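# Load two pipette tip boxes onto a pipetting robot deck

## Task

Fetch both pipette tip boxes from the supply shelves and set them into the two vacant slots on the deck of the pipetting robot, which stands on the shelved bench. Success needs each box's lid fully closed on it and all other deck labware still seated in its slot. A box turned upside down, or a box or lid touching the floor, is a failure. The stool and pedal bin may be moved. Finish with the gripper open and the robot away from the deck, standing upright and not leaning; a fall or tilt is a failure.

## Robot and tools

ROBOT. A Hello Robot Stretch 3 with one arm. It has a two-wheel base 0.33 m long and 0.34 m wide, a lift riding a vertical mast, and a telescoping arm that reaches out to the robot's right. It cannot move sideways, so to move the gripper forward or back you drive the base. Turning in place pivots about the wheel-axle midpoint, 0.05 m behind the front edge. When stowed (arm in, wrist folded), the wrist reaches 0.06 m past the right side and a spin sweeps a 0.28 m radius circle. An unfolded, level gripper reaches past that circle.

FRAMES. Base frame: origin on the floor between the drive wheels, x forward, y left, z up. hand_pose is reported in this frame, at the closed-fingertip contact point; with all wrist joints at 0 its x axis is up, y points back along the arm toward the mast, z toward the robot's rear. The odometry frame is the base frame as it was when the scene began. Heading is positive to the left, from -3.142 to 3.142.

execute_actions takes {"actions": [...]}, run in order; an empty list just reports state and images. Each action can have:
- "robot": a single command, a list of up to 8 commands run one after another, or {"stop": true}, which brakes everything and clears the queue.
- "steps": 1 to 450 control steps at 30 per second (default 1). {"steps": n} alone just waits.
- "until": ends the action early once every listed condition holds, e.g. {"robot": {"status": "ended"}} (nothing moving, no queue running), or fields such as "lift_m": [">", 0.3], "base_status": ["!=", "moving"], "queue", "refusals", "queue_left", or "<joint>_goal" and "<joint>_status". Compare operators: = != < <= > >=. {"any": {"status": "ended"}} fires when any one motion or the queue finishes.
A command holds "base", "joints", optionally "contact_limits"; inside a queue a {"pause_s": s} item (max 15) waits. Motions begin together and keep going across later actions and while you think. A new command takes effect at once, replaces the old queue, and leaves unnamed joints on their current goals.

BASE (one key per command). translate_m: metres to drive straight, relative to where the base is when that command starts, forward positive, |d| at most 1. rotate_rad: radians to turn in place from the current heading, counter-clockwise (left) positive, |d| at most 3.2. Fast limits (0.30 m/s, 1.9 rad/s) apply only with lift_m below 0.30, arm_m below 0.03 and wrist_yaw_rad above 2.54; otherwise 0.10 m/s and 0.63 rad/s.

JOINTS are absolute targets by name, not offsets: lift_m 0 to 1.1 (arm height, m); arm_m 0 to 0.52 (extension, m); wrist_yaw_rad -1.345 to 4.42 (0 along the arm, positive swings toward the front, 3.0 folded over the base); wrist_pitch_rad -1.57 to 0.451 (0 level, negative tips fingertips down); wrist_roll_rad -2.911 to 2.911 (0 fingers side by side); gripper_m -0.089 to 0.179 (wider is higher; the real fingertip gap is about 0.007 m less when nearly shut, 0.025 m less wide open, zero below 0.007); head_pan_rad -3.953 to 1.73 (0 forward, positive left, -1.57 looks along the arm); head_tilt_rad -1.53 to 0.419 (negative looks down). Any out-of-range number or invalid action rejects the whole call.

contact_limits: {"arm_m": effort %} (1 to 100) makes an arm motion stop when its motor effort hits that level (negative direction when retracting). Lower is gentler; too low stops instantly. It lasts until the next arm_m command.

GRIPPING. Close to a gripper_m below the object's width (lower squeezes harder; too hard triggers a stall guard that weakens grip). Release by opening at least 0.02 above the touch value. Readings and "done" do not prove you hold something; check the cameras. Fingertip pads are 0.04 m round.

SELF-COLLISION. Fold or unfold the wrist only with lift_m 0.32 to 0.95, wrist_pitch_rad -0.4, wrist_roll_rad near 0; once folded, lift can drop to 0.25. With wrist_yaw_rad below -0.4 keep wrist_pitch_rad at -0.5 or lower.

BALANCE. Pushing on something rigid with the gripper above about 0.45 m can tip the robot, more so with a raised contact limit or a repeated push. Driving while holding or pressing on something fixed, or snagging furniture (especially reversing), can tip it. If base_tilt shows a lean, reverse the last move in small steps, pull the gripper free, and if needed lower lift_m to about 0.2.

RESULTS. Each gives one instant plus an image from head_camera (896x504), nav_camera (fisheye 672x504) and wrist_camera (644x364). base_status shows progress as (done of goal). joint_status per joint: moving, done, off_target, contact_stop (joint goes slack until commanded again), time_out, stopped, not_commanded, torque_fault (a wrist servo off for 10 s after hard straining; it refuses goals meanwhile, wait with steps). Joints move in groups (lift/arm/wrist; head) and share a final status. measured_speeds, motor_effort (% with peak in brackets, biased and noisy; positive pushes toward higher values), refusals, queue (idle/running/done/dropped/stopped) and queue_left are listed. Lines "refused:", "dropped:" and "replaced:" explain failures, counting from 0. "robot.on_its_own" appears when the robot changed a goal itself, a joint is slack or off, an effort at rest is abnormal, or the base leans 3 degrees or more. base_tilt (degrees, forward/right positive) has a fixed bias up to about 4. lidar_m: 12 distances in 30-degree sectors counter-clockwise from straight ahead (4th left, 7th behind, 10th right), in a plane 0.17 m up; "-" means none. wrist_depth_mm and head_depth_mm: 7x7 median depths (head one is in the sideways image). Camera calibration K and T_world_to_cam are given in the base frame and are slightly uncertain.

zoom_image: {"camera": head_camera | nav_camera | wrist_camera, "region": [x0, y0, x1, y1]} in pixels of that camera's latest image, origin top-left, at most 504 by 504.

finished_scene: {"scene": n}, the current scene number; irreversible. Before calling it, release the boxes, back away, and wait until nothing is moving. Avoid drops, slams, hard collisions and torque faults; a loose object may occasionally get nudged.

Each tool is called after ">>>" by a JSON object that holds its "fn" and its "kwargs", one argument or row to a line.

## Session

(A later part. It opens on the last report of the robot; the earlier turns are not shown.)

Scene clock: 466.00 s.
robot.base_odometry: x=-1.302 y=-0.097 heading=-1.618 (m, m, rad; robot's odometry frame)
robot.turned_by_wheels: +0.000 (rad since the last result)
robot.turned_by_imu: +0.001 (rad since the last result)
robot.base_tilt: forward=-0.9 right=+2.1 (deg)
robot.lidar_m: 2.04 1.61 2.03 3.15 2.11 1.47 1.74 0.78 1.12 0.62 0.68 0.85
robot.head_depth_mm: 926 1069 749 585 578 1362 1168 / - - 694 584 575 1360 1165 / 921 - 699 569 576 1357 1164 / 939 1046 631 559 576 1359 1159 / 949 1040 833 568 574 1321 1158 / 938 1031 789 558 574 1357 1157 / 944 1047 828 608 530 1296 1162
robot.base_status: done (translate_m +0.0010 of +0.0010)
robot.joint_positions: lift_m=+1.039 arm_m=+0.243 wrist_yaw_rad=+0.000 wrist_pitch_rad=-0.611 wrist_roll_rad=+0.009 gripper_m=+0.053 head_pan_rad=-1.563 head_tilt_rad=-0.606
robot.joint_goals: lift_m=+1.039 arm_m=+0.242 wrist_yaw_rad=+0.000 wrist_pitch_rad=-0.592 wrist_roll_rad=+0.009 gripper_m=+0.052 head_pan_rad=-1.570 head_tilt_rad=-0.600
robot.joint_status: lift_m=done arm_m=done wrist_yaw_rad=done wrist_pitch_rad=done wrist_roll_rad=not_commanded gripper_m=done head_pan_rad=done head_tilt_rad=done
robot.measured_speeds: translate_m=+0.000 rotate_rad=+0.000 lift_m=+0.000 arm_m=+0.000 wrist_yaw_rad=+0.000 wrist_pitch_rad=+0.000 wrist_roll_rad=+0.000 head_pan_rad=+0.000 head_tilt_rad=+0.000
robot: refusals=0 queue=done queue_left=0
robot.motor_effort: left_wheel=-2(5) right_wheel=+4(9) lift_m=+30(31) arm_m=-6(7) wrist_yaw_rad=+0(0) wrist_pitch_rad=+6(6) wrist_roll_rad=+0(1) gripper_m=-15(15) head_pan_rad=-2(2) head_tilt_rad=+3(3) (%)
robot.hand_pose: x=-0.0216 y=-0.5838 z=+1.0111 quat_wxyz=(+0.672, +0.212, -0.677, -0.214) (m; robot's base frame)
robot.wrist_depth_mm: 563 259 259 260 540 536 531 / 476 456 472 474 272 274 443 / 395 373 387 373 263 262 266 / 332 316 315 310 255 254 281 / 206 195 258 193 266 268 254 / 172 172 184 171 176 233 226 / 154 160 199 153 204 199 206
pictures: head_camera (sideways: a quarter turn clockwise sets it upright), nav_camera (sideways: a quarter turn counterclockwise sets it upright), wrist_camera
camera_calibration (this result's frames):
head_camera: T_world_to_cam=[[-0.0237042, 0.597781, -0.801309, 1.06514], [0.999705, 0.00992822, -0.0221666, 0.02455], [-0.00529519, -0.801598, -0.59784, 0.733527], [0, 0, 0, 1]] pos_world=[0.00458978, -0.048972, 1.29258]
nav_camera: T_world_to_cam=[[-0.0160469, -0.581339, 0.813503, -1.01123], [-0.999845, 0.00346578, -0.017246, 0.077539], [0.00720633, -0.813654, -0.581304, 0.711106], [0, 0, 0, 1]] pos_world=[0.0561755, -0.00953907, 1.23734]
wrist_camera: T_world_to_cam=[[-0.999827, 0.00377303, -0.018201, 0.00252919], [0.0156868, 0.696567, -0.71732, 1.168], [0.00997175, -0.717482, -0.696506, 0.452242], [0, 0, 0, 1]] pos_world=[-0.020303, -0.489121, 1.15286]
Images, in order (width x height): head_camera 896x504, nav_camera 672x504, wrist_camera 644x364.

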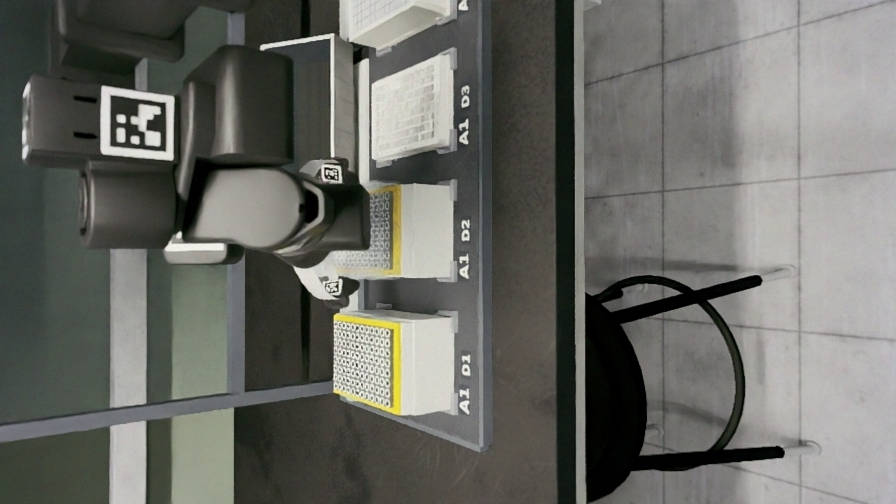

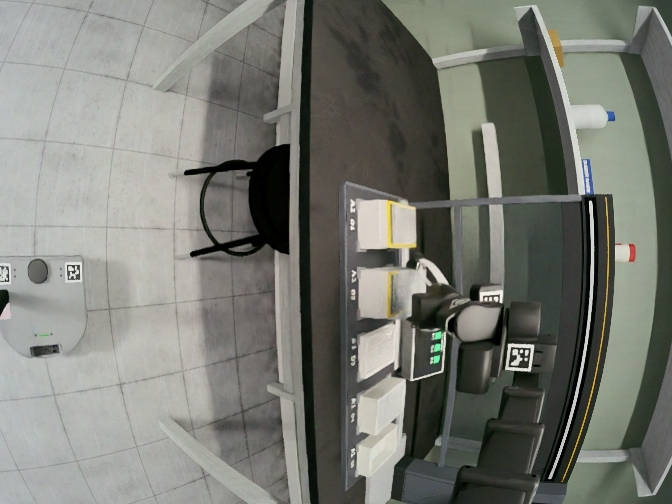

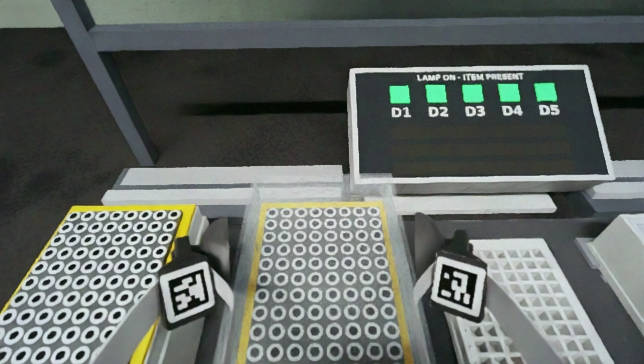

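>>> {"fn": "execute_actions", "kwargs": {
  "actions": [
    {"robot":[{"joints":{"lift_m":1.048}},{"joints":{"arm_m":0.239}},{"joints":{"lift_m":1.036}}],"steps":450,"until":{"robot":{"status":"ended"}}}
  ]
}}

>>> {"fn": "zoom_image", "kwargs": {
  "camera": "wrist_camera",
  "region": [200, 150, 450, 364]
}}

Scene clock: 472.40 s.
robot.base_odometry: x=-1.302 y=-0.097 heading=-1.618 (m, m, rad; robot's odometry frame)
robot.turned_by_wheels: +0.000 (rad since the last result)
robot.turned_by_imu: +0.001 (rad since the last result)
robot.base_tilt: forward=-1.1 right=+2.1 (deg)
robot.lidar_m: 2.04 1.60 2.02 3.15 2.11 1.46 1.74 0.78 1.12 0.62 0.67 0.85
robot.head_depth_mm: 931 1057 757 582 577 1355 1161 / 923 - 693 584 578 1365 1159 / 927 - - 571 576 1353 1164 / 948 1039 786 558 576 1365 1161 / 950 1044 833 567 576 1325 1165 / 941 1034 787 557 574 1363 1159 / 949 1052 830 609 531 1293 1157
robot.base_status: done (translate_m +0.0010 of +0.0010)
robot.joint_positions: lift_m=+1.036 arm_m=+0.239 wrist_yaw_rad=+0.000 wrist_pitch_rad=-0.611 wrist_roll_rad=+0.009 gripper_m=+0.053 head_pan_rad=-1.563 head_tilt_rad=-0.606
robot.joint_goals: lift_m=+1.036 arm_m=+0.239 wrist_yaw_rad=+0.000 wrist_pitch_rad=-0.592 wrist_roll_rad=+0.009 gripper_m=+0.052 head_pan_rad=-1.570 head_tilt_rad=-0.600
robot.joint_status: lift_m=done arm_m=done wrist_yaw_rad=done wrist_pitch_rad=done wrist_roll_rad=not_commanded gripper_m=done head_pan_rad=done head_tilt_rad=done
robot.measured_speeds: translate_m=+0.000 rotate_rad=+0.000 lift_m=+0.000 arm_m=+0.000 wrist_yaw_rad=+0.000 wrist_pitch_rad=+0.000 wrist_roll_rad=+0.000 head_pan_rad=+0.000 head_tilt_rad=+0.000
robot: refusals=0 queue=done queue_left=0
robot.motor_effort: left_wheel=-2(2) right_wheel=+3(3) lift_m=+31(47) arm_m=-6(8) wrist_yaw_rad=+0(0) wrist_pitch_rad=+6(6) wrist_roll_rad=+0(0) gripper_m=-15(15) head_pan_rad=-1(1) head_tilt_rad=+3(2) (%)
robot.hand_pose: x=-0.0216 y=-0.5803 z=+1.0081 quat_wxyz=(+0.672, +0.212, -0.677, -0.214) (m; robot's base frame)
robot.wrist_depth_mm: 581 547 541 260 260 258 260 / 471 450 470 468 272 272 437 / 387 375 385 368 261 260 264 / 330 303 301 301 267 271 283 / 196 192 225 190 259 248 249 / 169 169 180 167 171 224 226 / 151 158 179 150 180 198 201
pictures: head_camera (sideways: a quarter turn clockwise sets it upright), nav_camera (sideways: a quarter turn counterclockwise sets it upright), wrist_camera
camera_calibration (this result's frames):
head_camera: T_world_to_cam=[[-0.0237043, 0.597781, -0.801309, 1.06514], [0.999705, 0.00992845, -0.0221666, 0.02455], [-0.005295, -0.801598, -0.59784, 0.733527], [0, 0, 0, 1]] pos_world=[0.00458979, -0.048972, 1.29258]
nav_camera: T_world_to_cam=[[-0.0160468, -0.581339, 0.813503, -1.01123], [-0.999845, 0.00346553, -0.017246, 0.077539], [0.00720652, -0.813654, -0.581304, 0.711106], [0, 0, 0, 1]] pos_world=[0.0561755, -0.00953907, 1.23734]
wrist_camera: T_world_to_cam=[[-0.999827, 0.00377567, -0.0182016, 0.00246305], [0.0156891, 0.696567, -0.71732, 1.1634], [0.00997029, -0.717482, -0.696506, 0.452658], [0, 0, 0, 1]] pos_world=[-0.0203033, -0.485624, 1.14986]
Images, in order (width x height): head_camera 896x504, nav_camera 672x504, wrist_camera 644x364.

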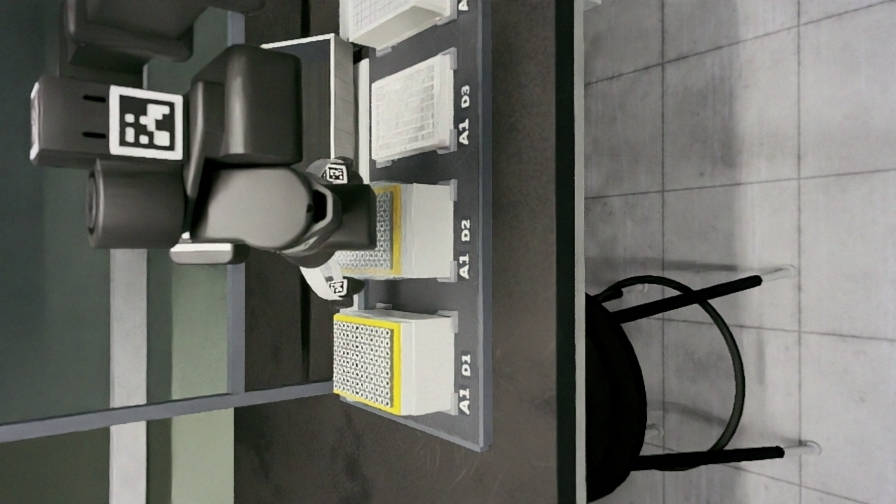

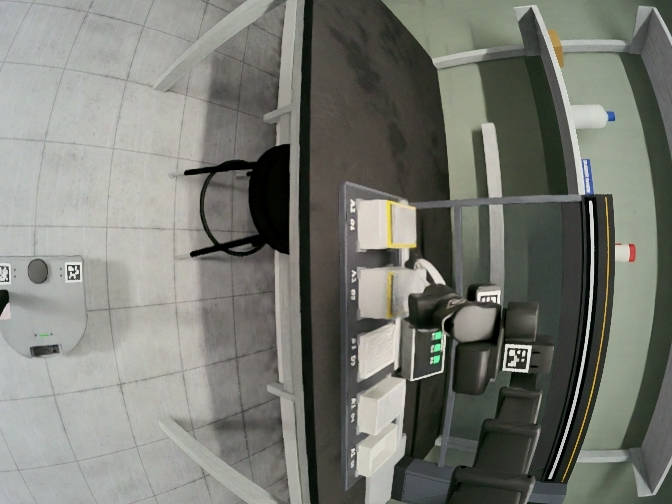

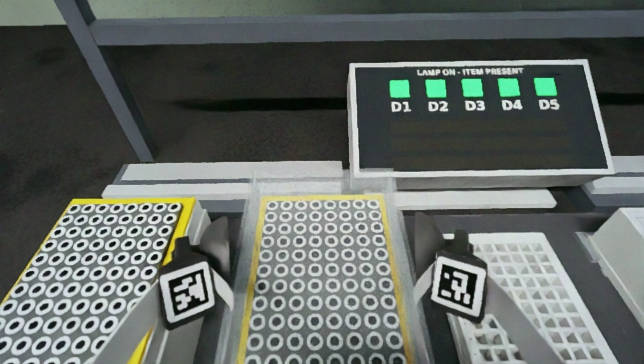

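Region (200, 150, 450, 364) of wrist_camera's 644x364 image, scaled by 2.016; it fills the top 431 rows of this view, and the rest is white.

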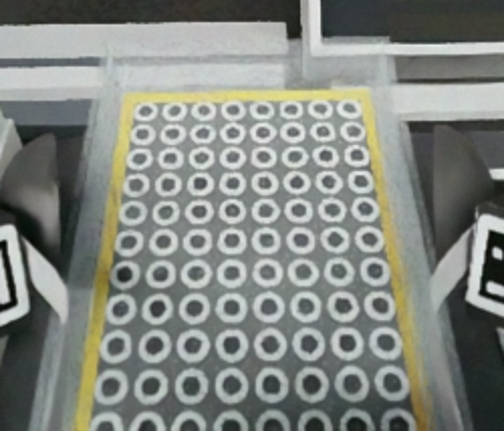

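>>> {"fn": "execute_actions", "kwargs": {
  "actions": [
    {"robot":[{"joints":{"lift_m":1.038}},{"joints":{"arm_m":0.2414}},{"joints":{"lift_m":1.03}}],"steps":450,"until":{"robot":{"status":"ended"}}}
  ]
}}

>>> {"fn": "zoom_image", "kwargs": {
  "camera": "wrist_camera",
  "region": [200, 150, 450, 364]
}}

Scene clock: 477.23 s.
robot.base_odometry: x=-1.302 y=-0.097 heading=-1.618 (m, m, rad; robot's odometry frame)
robot.turned_by_wheels: +0.000 (rad since the last result)
robot.turned_by_imu: +0.001 (rad since the last result)
robot.base_tilt: forward=-1.1 right=+2.0 (deg)
robot.lidar_m: 2.04 1.61 2.03 3.16 2.10 1.47 1.74 0.78 1.12 0.62 0.68 0.85
robot.head_depth_mm: 933 1048 749 583 577 1357 1168 / 927 - 693 582 576 1365 1165 / 935 - - 571 576 1359 1159 / 954 1047 875 557 573 1361 1161 / 944 1045 831 568 573 1323 1159 / 938 1032 790 558 573 1360 1162 / 946 1048 827 611 532 1293 1164
robot.base_status: done (translate_m +0.0010 of +0.0010)
robot.joint_positions: lift_m=+1.030 arm_m=+0.241 wrist_yaw_rad=+0.000 wrist_pitch_rad=-0.611 wrist_roll_rad=+0.009 gripper_m=+0.053 head_pan_rad=-1.563 head_tilt_rad=-0.606
robot.joint_goals: lift_m=+1.030 arm_m=+0.241 wrist_yaw_rad=+0.000 wrist_pitch_rad=-0.592 wrist_roll_rad=+0.009 gripper_m=+0.052 head_pan_rad=-1.570 head_tilt_rad=-0.600
robot.joint_status: lift_m=done arm_m=done wrist_yaw_rad=done wrist_pitch_rad=done wrist_roll_rad=not_commanded gripper_m=done head_pan_rad=done head_tilt_rad=done
robot.measured_speeds: translate_m=+0.000 rotate_rad=+0.000 lift_m=+0.000 arm_m=+0.000 wrist_yaw_rad=+0.000 wrist_pitch_rad=+0.000 wrist_roll_rad=+0.000 head_pan_rad=+0.000 head_tilt_rad=+0.000
robot: refusals=0 queue=done queue_left=0
robot.motor_effort: left_wheel=-2(2) right_wheel=+3(4) lift_m=+31(47) arm_m=+4(4) wrist_yaw_rad=+0(0) wrist_pitch_rad=+6(6) wrist_roll_rad=+0(0) gripper_m=-15(15) head_pan_rad=-2(3) head_tilt_rad=+4(2) (%)
robot.hand_pose: x=-0.0216 y=-0.5820 z=+1.0021 quat_wxyz=(+0.672, +0.212, -0.677, -0.214) (m; robot's base frame)
robot.wrist_depth_mm: 555 256 257 525 518 253 252 / 462 436 457 437 266 265 269 / 376 362 374 360 256 254 255 / 320 282 281 280 272 278 278 / 185 185 206 182 248 241 244 / 162 164 165 161 165 218 218 / 146 157 177 143 150 193 195
pictures: head_camera (sideways: a quarter turn clockwise sets it upright), nav_camera (sideways: a quarter turn counterclockwise sets it upright), wrist_camera
camera_calibration (this result's frames):
head_camera: T_world_to_cam=[[-0.0237043, 0.597781, -0.801309, 1.06514], [0.999705, 0.00992845, -0.0221666, 0.02455], [-0.005295, -0.801598, -0.59784, 0.733527], [0, 0, 0, 1]] pos_world=[0.00458979, -0.048972, 1.29258]
nav_camera: T_world_to_cam=[[-0.0160468, -0.581339, 0.813503, -1.01123], [-0.999845, 0.00346554, -0.017246, 0.077539], [0.00720652, -0.813654, -0.581304, 0.711106], [0, 0, 0, 1]] pos_world=[0.0561755, -0.00953907, 1.23734]
wrist_camera: T_world_to_cam=[[-0.999827, 0.00377467, -0.0182014, 0.0023596], [0.0156882, 0.696567, -0.71732, 1.1603], [0.00997084, -0.717482, -0.696506, 0.447231], [0, 0, 0, 1]] pos_world=[-0.0203032, -0.487359, 1.14385]
Images, in order (width x height): head_camera 896x504, nav_camera 672x504, wrist_camera 644x364.

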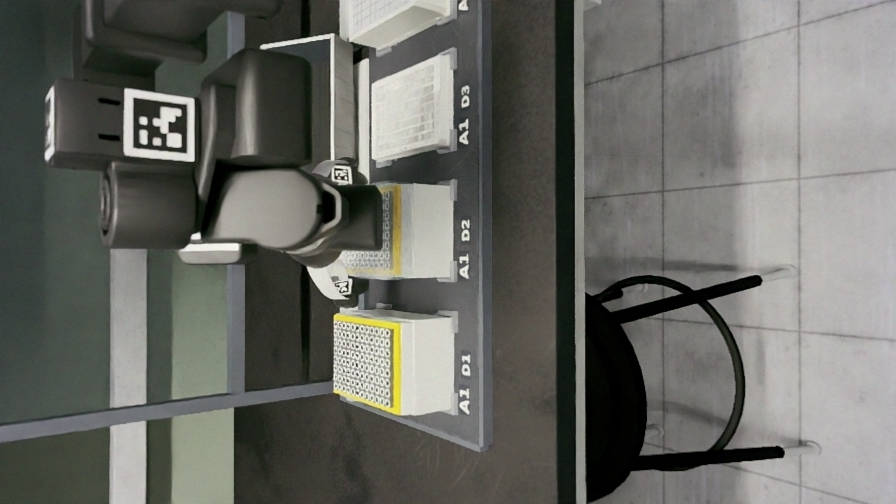

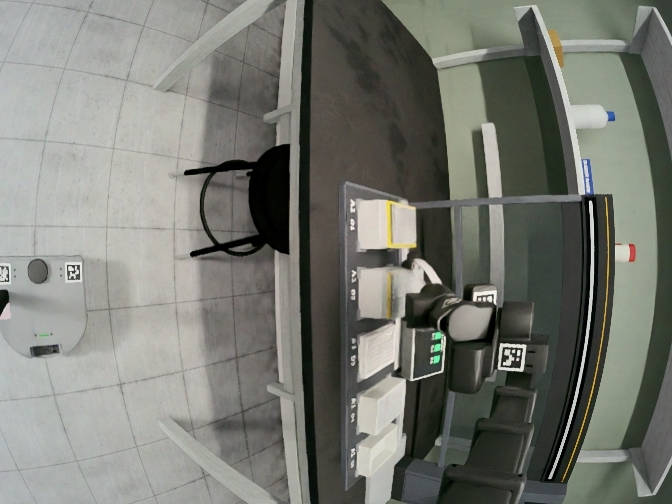

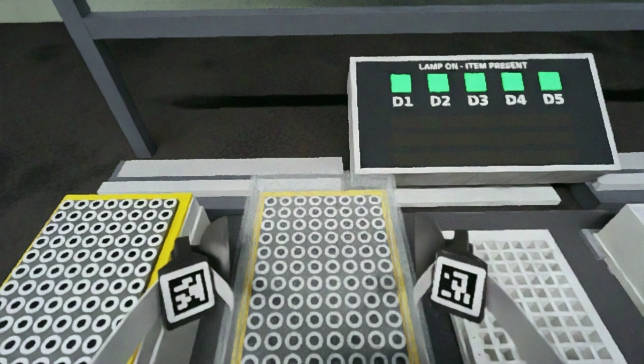

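Region (200, 150, 450, 364) of wrist_camera's 644x364 image, scaled by 2.016; it fills the top 431 rows of this view, and the rest is white.

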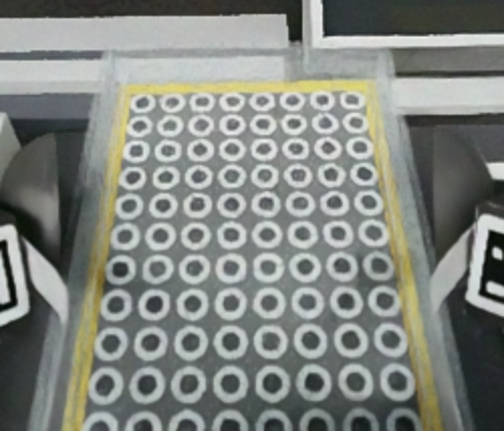

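>>> {"fn": "zoom_image", "kwargs": {
  "camera": "head_camera",
  "region": [330, 160, 480, 300]
}}

Region (330, 160, 480, 300) of head_camera's 896x504 image, scaled by 3.360, with more detail than that image has; it fills the top 470 rows of this view, and the rest is white.

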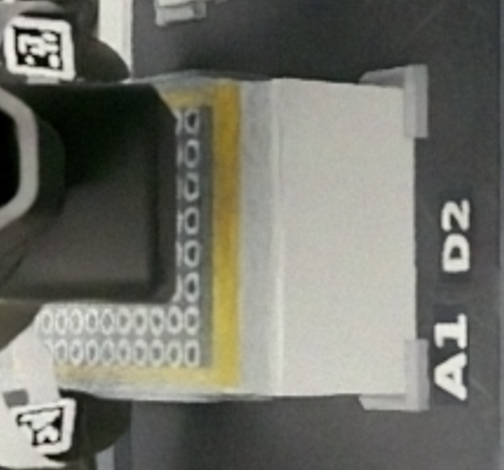

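>>> {"fn": "execute_actions", "kwargs": {
  "actions": [
    {"robot":[{"joints":{"arm_m":0.2398}},{"joints":{"lift_m":1.026}}],"steps":450,"until":{"robot":{"status":"ended"}}}
  ]
}}

>>> {"fn": "zoom_image", "kwargs": {
  "camera": "wrist_camera",
  "region": [200, 150, 450, 364]
}}

>>> {"fn": "zoom_image", "kwargs": {
  "camera": "head_camera",
  "region": [330, 160, 480, 300]
}}

Scene clock: 487.47 s.
robot.base_odometry: x=-1.302 y=-0.097 heading=-1.618 (m, m, rad; robot's odometry frame)
robot.turned_by_wheels: +0.000 (rad since the last result)
robot.turned_by_imu: +0.000 (rad since the last result)
robot.base_tilt: forward=-1.0 right=+2.0 (deg)
robot.lidar_m: 2.04 1.61 2.03 3.15 2.10 1.47 1.74 0.78 1.12 0.61 0.67 0.85
robot.head_depth_mm: 942 - 740 583 578 1356 1165 / 924 - 692 584 577 1363 1168 / 936 - - 570 575 1365 1159 / 952 1041 874 558 575 1352 1164 / 947 1043 831 568 573 1327 1155 / 942 1031 790 556 573 1361 1155 / 945 1046 831 608 530 1295 1156
robot.base_status: done (translate_m +0.0010 of +0.0010)
robot.joint_positions: lift_m=+1.026 arm_m=+0.240 wrist_yaw_rad=+0.000 wrist_pitch_rad=-0.610 wrist_roll_rad=+0.009 gripper_m=+0.053 head_pan_rad=-1.563 head_tilt_rad=-0.606
robot.joint_goals: lift_m=+1.026 arm_m=+0.240 wrist_yaw_rad=+0.000 wrist_pitch_rad=-0.592 wrist_roll_rad=+0.009 gripper_m=+0.052 head_pan_rad=-1.570 head_tilt_rad=-0.600
robot.joint_status: lift_m=done arm_m=done wrist_yaw_rad=done wrist_pitch_rad=done wrist_roll_rad=not_commanded gripper_m=done head_pan_rad=done head_tilt_rad=done
robot.measured_speeds: translate_m=+0.000 rotate_rad=+0.000 lift_m=+0.000 arm_m=+0.000 wrist_yaw_rad=+0.000 wrist_pitch_rad=+0.000 wrist_roll_rad=+0.000 head_pan_rad=+0.000 head_tilt_rad=+0.000
robot: refusals=0 queue=done queue_left=0
robot.motor_effort: left_wheel=-2(2) right_wheel=+3(3) lift_m=+30(32) arm_m=-6(6) wrist_yaw_rad=+0(0) wrist_pitch_rad=+6(5) wrist_roll_rad=+1(0) gripper_m=-15(15) head_pan_rad=-2(3) head_tilt_rad=+3(3) (%)
robot.hand_pose: x=-0.0216 y=-0.5813 z=+0.9984 quat_wxyz=(+0.672, +0.212, -0.677, -0.214) (m; robot's base frame)
robot.wrist_depth_mm: 543 521 250 250 252 254 503 / 453 437 449 429 264 260 268 / 375 357 370 365 252 251 253 / 314 278 278 275 280 291 272 / 180 180 207 178 244 238 239 / 159 160 161 157 161 220 216 / 141 155 173 140 146 191 191
pictures: head_camera (sideways: a quarter turn clockwise sets it upright), nav_camera (sideways: a quarter turn counterclockwise sets it upright), wrist_camera
camera_calibration (this result's frames):
head_camera: T_world_to_cam=[[-0.0237041, 0.597781, -0.801309, 1.06514], [0.999705, 0.00992809, -0.0221666, 0.02455], [-0.00529529, -0.801598, -0.59784, 0.733527], [0, 0, 0, 1]] pos_world=[0.00458977, -0.048972, 1.29258]
nav_camera: T_world_to_cam=[[-0.016047, -0.581339, 0.813503, -1.01123], [-0.999845, 0.00346589, -0.017246, 0.077539], [0.00720623, -0.813654, -0.581304, 0.711106], [0, 0, 0, 1]] pos_world=[0.0561755, -0.00953909, 1.23734]
wrist_camera: T_world_to_cam=[[-0.999827, 0.00375451, -0.0182059, 0.00228123], [0.0156898, 0.695674, -0.718187, 1.15747], [0.00996891, -0.718348, -0.695612, 0.443756], [0, 0, 0, 1]] pos_world=[-0.0203035, -0.48646, 1.14]
Images, in order (width x height): head_camera 896x504, nav_camera 672x504, wrist_camera 644x364.

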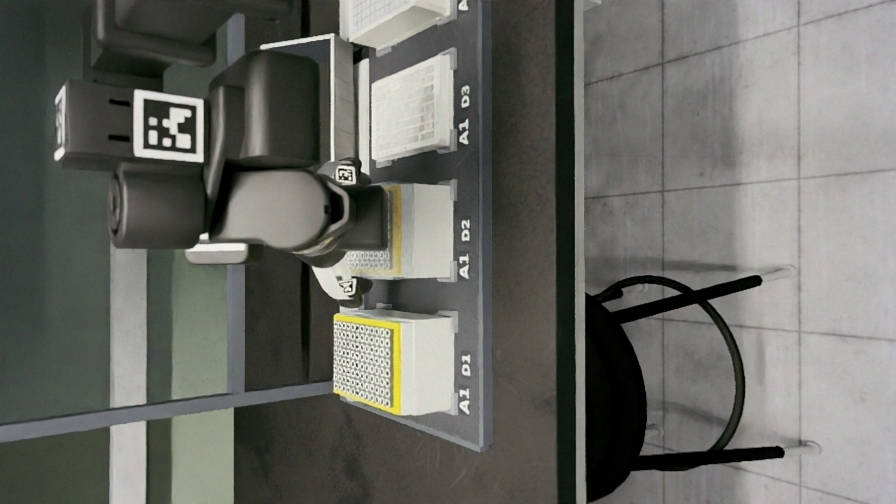

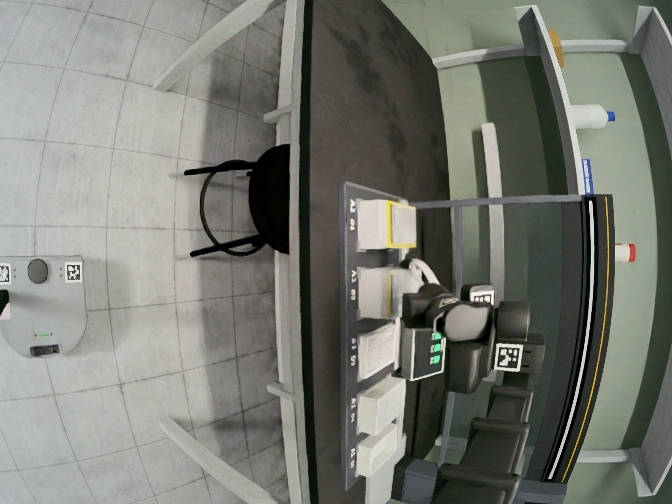

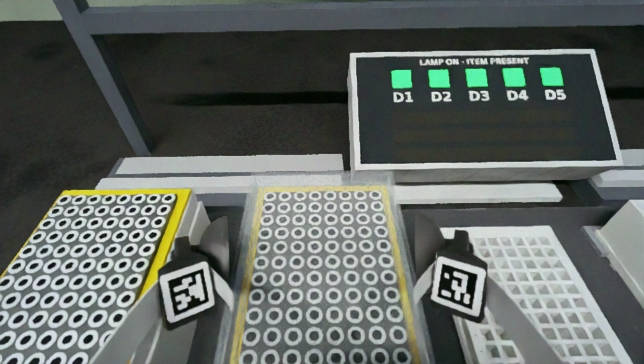

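Region (200, 150, 450, 364) of wrist_camera's 644x364 image, scaled by 2.016; it fills the top 431 rows of this view, and the rest is white.

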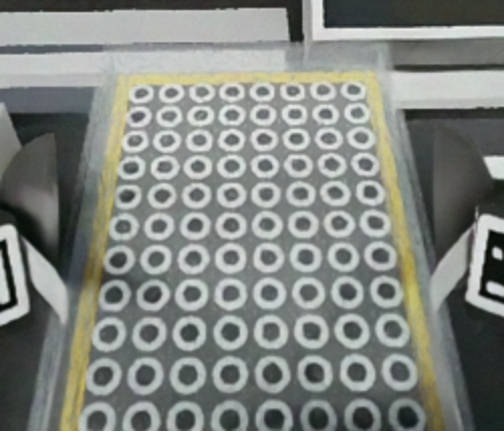

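Region (330, 160, 480, 300) of head_camera's 896x504 image, scaled by 3.360, with more detail than that image has; it fills the top 470 rows of this view, and the rest is white.

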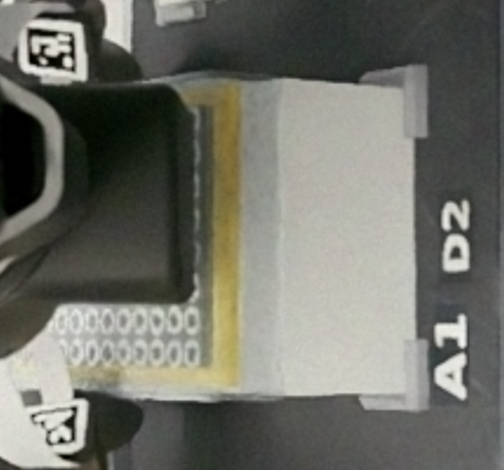

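>>> {"fn": "execute_actions", "kwargs": {
  "actions": [
    {"robot":[{"joints":{"lift_m":1.0245}},{"joints":{"gripper_m":0.118}},{"joints":{"lift_m":1.075}},{"joints":{"arm_m":0.1}}],"steps":450,"until":{"robot":{"status":"ended"}}}
  ]
}}

Scene clock: 496.90 s.
robot.base_odometry: x=-1.302 y=-0.097 heading=-1.618 (m, m, rad; robot's odometry frame)
robot.turned_by_wheels: +0.000 (rad since the last result)
robot.turned_by_imu: +0.001 (rad since the last result)
robot.base_tilt: forward=-1.0 right=+2.0 (deg)
robot.lidar_m: 2.03 1.61 2.02 3.16 2.11 1.46 1.74 0.78 1.12 0.61 0.68 0.85
robot.head_depth_mm: - - - 584 578 1357 1165 / - - - 584 578 1355 1165 / - - - 555 577 1359 1168 / 953 1030 873 564 576 1356 1164 / 947 1046 848 567 574 1322 1164 / 937 1038 784 556 572 1359 1168 / 950 1048 824 609 530 1293 1154
robot.base_status: done (translate_m +0.0010 of +0.0010)
robot.joint_positions: lift_m=+1.075 arm_m=+0.100 wrist_yaw_rad=+0.000 wrist_pitch_rad=-0.607 wrist_roll_rad=+0.009 gripper_m=+0.118 head_pan_rad=-1.563 head_tilt_rad=-0.606
robot.joint_goals: lift_m=+1.075 arm_m=+0.100 wrist_yaw_rad=+0.000 wrist_pitch_rad=-0.592 wrist_roll_rad=+0.009 gripper_m=+0.118 head_pan_rad=-1.570 head_tilt_rad=-0.600
robot.joint_status: lift_m=done arm_m=done wrist_yaw_rad=done wrist_pitch_rad=done wrist_roll_rad=not_commanded gripper_m=done head_pan_rad=done head_tilt_rad=done
robot.measured_speeds: translate_m=+0.000 rotate_rad=+0.000 lift_m=+0.000 arm_m=+0.000 wrist_yaw_rad=+0.000 wrist_pitch_rad=+0.000 wrist_roll_rad=+0.000 head_pan_rad=+0.000 head_tilt_rad=+0.000
robot: refusals=0 queue=done queue_left=0
robot.motor_effort: left_wheel=-2(2) right_wheel=+3(3) lift_m=+45(49) arm_m=-6(2) wrist_yaw_rad=+0(0) wrist_pitch_rad=+5(6) wrist_roll_rad=+0(0) gripper_m=+0(83) head_pan_rad=-1(2) head_tilt_rad=+3(3) (%)
robot.hand_pose: x=-0.0216 y=-0.4420 z=+1.0474 quat_wxyz=(+0.672, +0.211, -0.677, -0.213) (m; robot's base frame)
robot.wrist_depth_mm: 725 677 632 631 395 655 653 / 564 557 549 522 383 395 537 / 457 450 406 324 399 394 402 / 383 294 295 273 350 340 302 / 334 275 299 266 306 304 277 / 294 286 280 276 275 280 272 / 262 256 262 260 258 252 258
pictures: head_camera (sideways: a quarter turn clockwise sets it upright), nav_camera (sideways: a quarter turn counterclockwise sets it upright), wrist_camera
camera_calibration (this result's frames):
head_camera: T_world_to_cam=[[-0.0237038, 0.597729, -0.801348, 1.06519], [0.999705, 0.00992677, -0.0221667, 0.0245502], [-0.0052949, -0.801637, -0.597788, 0.73346], [0, 0, 0, 1]] pos_world=[0.00458978, -0.0489726, 1.29259]
nav_camera: T_world_to_cam=[[-0.0160473, -0.581286, 0.813541, -1.01128], [-0.999845, 0.00346465, -0.0172467, 0.0775399], [0.00720661, -0.813692, -0.581252, 0.711038], [0, 0, 0, 1]] pos_world=[0.0561755, -0.00954327, 1.23734]
wrist_camera: T_world_to_cam=[[-0.999827, 0.00369381, -0.0182157, 0.00263538], [0.0156842, 0.693544, -0.720244, 1.09698], [0.00997291, -0.720405, -0.693482, 0.574799], [0, 0, 0, 1]] pos_world=[-0.0203028, -0.346726, 1.18875]
Images, in order (width x height): head_camera 896x504, nav_camera 672x504, wrist_camera 644x364.

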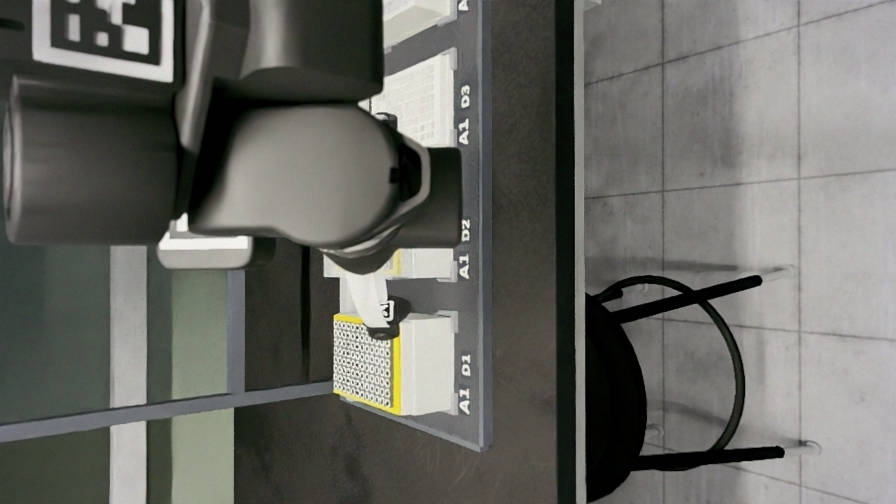

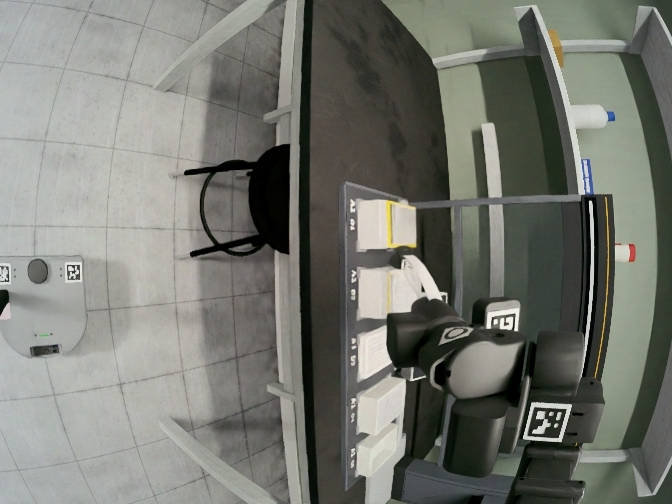

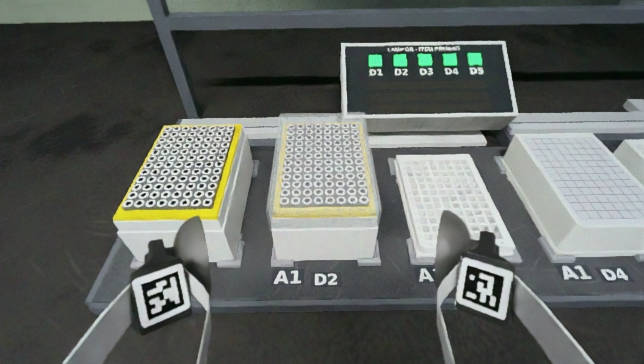

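>>> {"fn": "execute_actions", "kwargs": {
  "actions": [
    {"robot":[{"base":{"rotate_rad":-0.9903},"joints":{"arm_m":0.0}},{"base":{"translate_m":-1.0},"joints":{"lift_m":0.625,"wrist_pitch_rad":-0.6,"gripper_m":0.14,"head_tilt_rad":-0.8}},{"base":{"translate_m":-0.5357}},{"base":{"rotate_rad":-0.5647}},{"joints":{"arm_m":0.231}},{"joints":{"lift_m":0.588}}],"steps":450,"until":{"robot":{"status":"ended"}}},
    {"steps":450,"until":{"robot":{"status":"ended"}}}
  ]
}}

Scene clock: 525.60 s.
robot.base_odometry: x=+0.020 y=+0.684 heading=+3.111 (m, m, rad; robot's odometry frame)
robot.turned_by_wheels: -1.555 (rad since the last result)
robot.turned_by_imu: -1.565 (rad since the last result)
robot.base_tilt: forward=-1.2 right=+2.0 (deg)
robot.lidar_m: 1.73 2.22 2.98 2.27 2.35 1.92 1.86 0.58 0.56 0.68 0.64 0.59
robot.head_depth_mm: 715 615 476 967 842 1142 1122 / 716 590 475 992 863 - - / 713 556 476 993 - 1180 1097 / 710 613 477 1018 814 1176 1098 / 706 611 474 992 843 1168 1103 / 453 529 474 993 838 1174 1093 / 705 610 475 992 838 1159 1102
robot.base_status: done (rotate_rad -0.5645 of -0.5647)
robot.joint_positions: lift_m=+0.588 arm_m=+0.231 wrist_yaw_rad=+0.000 wrist_pitch_rad=-0.611 wrist_roll_rad=+0.009 gripper_m=+0.140 head_pan_rad=-1.563 head_tilt_rad=-0.790
robot.joint_goals: lift_m=+0.588 arm_m=+0.231 wrist_yaw_rad=+0.000 wrist_pitch_rad=-0.600 wrist_roll_rad=+0.009 gripper_m=+0.140 head_pan_rad=-1.570 head_tilt_rad=-0.800
robot.joint_status: lift_m=done arm_m=done wrist_yaw_rad=done wrist_pitch_rad=done wrist_roll_rad=not_commanded gripper_m=done head_pan_rad=done head_tilt_rad=done
robot.measured_speeds: translate_m=+0.000 rotate_rad=+0.000 lift_m=+0.000 arm_m=+0.000 wrist_yaw_rad=+0.000 wrist_pitch_rad=+0.000 wrist_roll_rad=+0.000 head_pan_rad=+0.000 head_tilt_rad=+0.000
robot: refusals=0 queue=done queue_left=0
robot.motor_effort: left_wheel=+4(9) right_wheel=-4(9) lift_m=+30(44) arm_m=+4(6) wrist_yaw_rad=+0(0) wrist_pitch_rad=+4(5) wrist_roll_rad=+0(0) gripper_m=+0(80) head_pan_rad=-3(1) head_tilt_rad=-4(17) (%)
robot.hand_pose: x=-0.0216 y=-0.5718 z=+0.5603 quat_wxyz=(+0.672, +0.212, -0.677, -0.214) (m; robot's base frame)
robot.wrist_depth_mm: 343 348 350 352 354 357 359 / 339 342 338 333 330 328 327 / 277 276 274 273 272 271 270 / 235 234 232 232 230 229 229 / 203 209 202 202 200 204 198 / 179 - 179 177 177 - 176 / - 157 159 159 158 156 157
pictures: head_camera (sideways: a quarter turn clockwise sets it upright), nav_camera (sideways: a quarter turn counterclockwise sets it upright), wrist_camera
camera_calibration (this result's frames):
head_camera: T_world_to_cam=[[-0.0247317, 0.73436, -0.678309, 0.904839], [0.999675, 0.0139394, -0.0213577, 0.0234918], [-0.00622903, -0.678617, -0.734466, 0.911245], [0, 0, 0, 1]] pos_world=[0.00457019, -0.0464195, 1.28354]
nav_camera: T_world_to_cam=[[-0.0150003, -0.720433, 0.693362, -0.854641], [-0.999868, 0.00644291, -0.0149368, 0.0745291], [0.00629372, -0.693495, -0.720434, 0.892087], [0, 0, 0, 1]] pos_world=[0.0560848, 0.0024657, 1.23638]
wrist_camera: T_world_to_cam=[[-0.999827, 0.00375738, -0.0182048, -0.0057285], [0.0156875, 0.695929, -0.717939, 0.836225], [0.00997166, -0.7181, -0.695868, 0.146147], [0, 0, 0, 1]] pos_world=[-0.0203031, -0.476984, 0.701954]
Images, in order (width x height): head_camera 896x504, nav_camera 672x504, wrist_camera 644x364.

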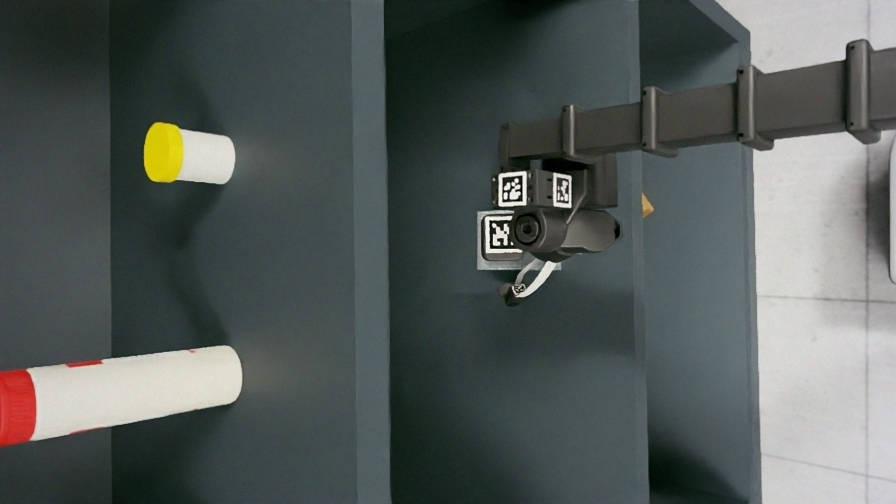

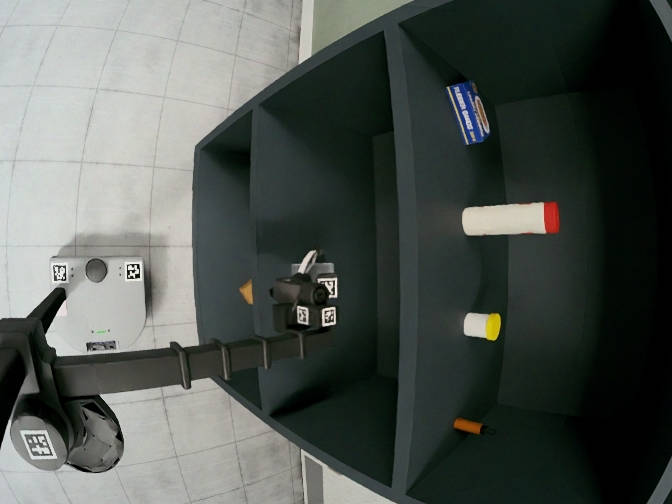

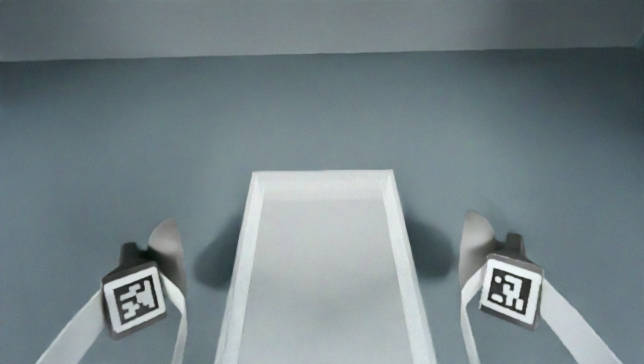

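>>> {"fn": "execute_actions", "kwargs": {
  "actions": [
    {"robot":[{"joints":{"gripper_m":0.052}},{"joints":{"lift_m":0.62}},{"joints":{"arm_m":0.0}},{"base":{"rotate_rad":0.5647}},{"base":{"translate_m":1.0},"joints":{"lift_m":1.075,"head_tilt_rad":-0.6}},{"base":{"translate_m":0.5357}},{"base":{"rotate_rad":0.9903}},{"base":{"translate_m":0.124},"joints":{"arm_m":0.2412}}],"steps":450,"until":{"robot":{"status":"ended"}}},
    {"steps":450,"until":{"robot":{"status":"ended"}}},
    {"robot":{"joints":{"lift_m":1.05}},"steps":450,"until":{"robot":{"status":"ended"}}}
  ]
}}

>>> {"fn": "zoom_image", "kwargs": {
  "camera": "wrist_camera",
  "region": [200, 150, 450, 364]
}}

Scene clock: 564.10 s.
robot.base_odometry: x=-1.308 y=-0.221 heading=-1.618 (m, m, rad; robot's odometry frame)
robot.turned_by_wheels: +1.555 (rad since the last result)
robot.turned_by_imu: +1.573 (rad since the last result)
robot.base_tilt: forward=-1.1 right=+1.9 (deg)
robot.lidar_m: 1.91 1.49 1.85 3.15 2.17 1.57 1.86 0.89 1.12 0.62 0.62 0.74
robot.head_depth_mm: - 1056 701 573 577 1363 1160 / - - 663 559 575 1358 1164 / 929 - 704 569 574 1351 1163 / 939 1043 632 559 575 1328 1162 / 940 1044 810 609 530 1362 1163 / 946 1052 828 608 530 1300 1161 / 948 1055 824 608 530 1357 1156
robot.base_status: done (translate_m +0.1240 of +0.1240)
robot.joint_positions: lift_m=+1.050 arm_m=+0.241 wrist_yaw_rad=+0.000 wrist_pitch_rad=-0.612 wrist_roll_rad=+0.009 gripper_m=+0.053 head_pan_rad=-1.563 head_tilt_rad=-0.606
robot.joint_goals: lift_m=+1.050 arm_m=+0.241 wrist_yaw_rad=+0.000 wrist_pitch_rad=-0.600 wrist_roll_rad=+0.009 gripper_m=+0.052 head_pan_rad=-1.570 head_tilt_rad=-0.600
robot.joint_status: lift_m=done arm_m=done wrist_yaw_rad=done wrist_pitch_rad=done wrist_roll_rad=not_commanded gripper_m=done head_pan_rad=done head_tilt_rad=done
robot.measured_speeds: translate_m=+0.000 rotate_rad=+0.000 lift_m=+0.000 arm_m=+0.000 wrist_yaw_rad=+0.000 wrist_pitch_rad=+0.000 wrist_roll_rad=+0.000 head_pan_rad=+0.000 head_tilt_rad=+0.000
robot: refusals=0 queue=done queue_left=0
robot.motor_effort: left_wheel=-2(7) right_wheel=+4(10) lift_m=+31(47) arm_m=+5(5) wrist_yaw_rad=-1(0) wrist_pitch_rad=+4(4) wrist_roll_rad=+0(0) gripper_m=-15(96) head_pan_rad=-2(2) head_tilt_rad=+3(16) (%)
robot.hand_pose: x=-0.0216 y=-0.5816 z=+1.0219 quat_wxyz=(+0.671, +0.212, -0.677, -0.215) (m; robot's base frame)
robot.wrist_depth_mm: 611 610 609 618 608 618 608 / 503 495 469 472 466 467 283 / 412 407 408 402 405 278 271 / 347 346 345 326 326 287 265 / 301 301 291 206 270 204 256 / 265 265 239 182 216 185 184 / 238 235 225 163 208 169 161
pictures: head_camera (sideways: a quarter turn clockwise sets it upright), nav_camera (sideways: a quarter turn counterclockwise sets it upright), wrist_camera
camera_calibration (this result's frames):
head_camera: T_world_to_cam=[[-0.0236981, 0.597786, -0.801306, 1.06514], [0.999705, 0.0099182, -0.0221666, 0.0245499], [-0.00530334, -0.801595, -0.597844, 0.733533], [0, 0, 0, 1]] pos_world=[0.00458928, -0.048972, 1.29258]
nav_camera: T_world_to_cam=[[-0.0160528, -0.581343, 0.8135, -1.01122], [-0.999845, 0.003476, -0.0172459, 0.0775389], [0.00719806, -0.813651, -0.581309, 0.711112], [0, 0, 0, 1]] pos_world=[0.0561754, -0.00953924, 1.23734]
wrist_camera: T_world_to_cam=[[-0.999827, 0.00378757, -0.018194, 0.00271939], [0.0156815, 0.697315, -0.716593, 1.17395], [0.00997278, -0.716755, -0.697254, 0.462483], [0, 0, 0, 1]] pos_world=[-0.0203026, -0.487134, 1.16376]
Images, in order (width x height): head_camera 896x504, nav_camera 672x504, wrist_camera 644x364.

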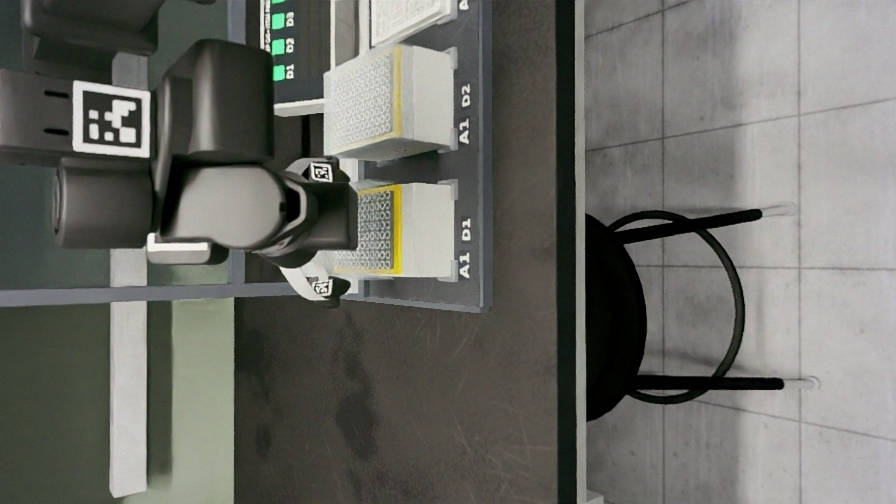

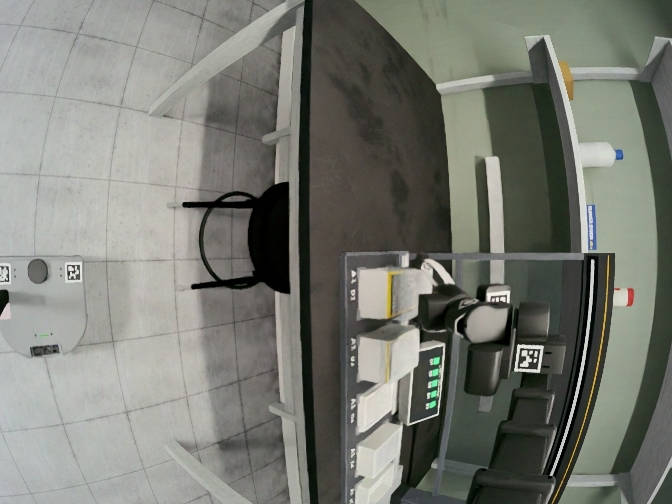

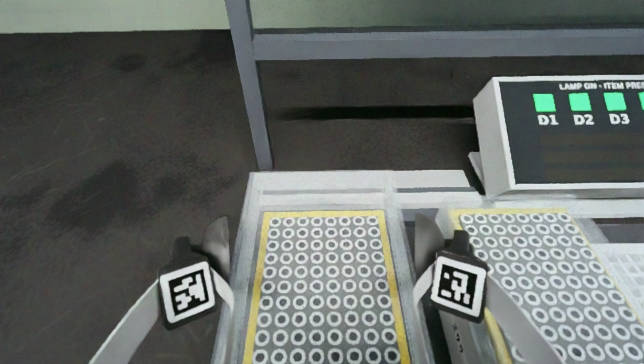

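Region (200, 150, 450, 364) of wrist_camera's 644x364 image, scaled by 2.016; it fills the top 431 rows of this view, and the rest is white.

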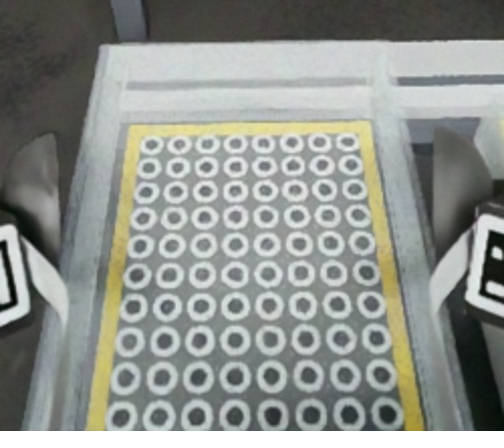

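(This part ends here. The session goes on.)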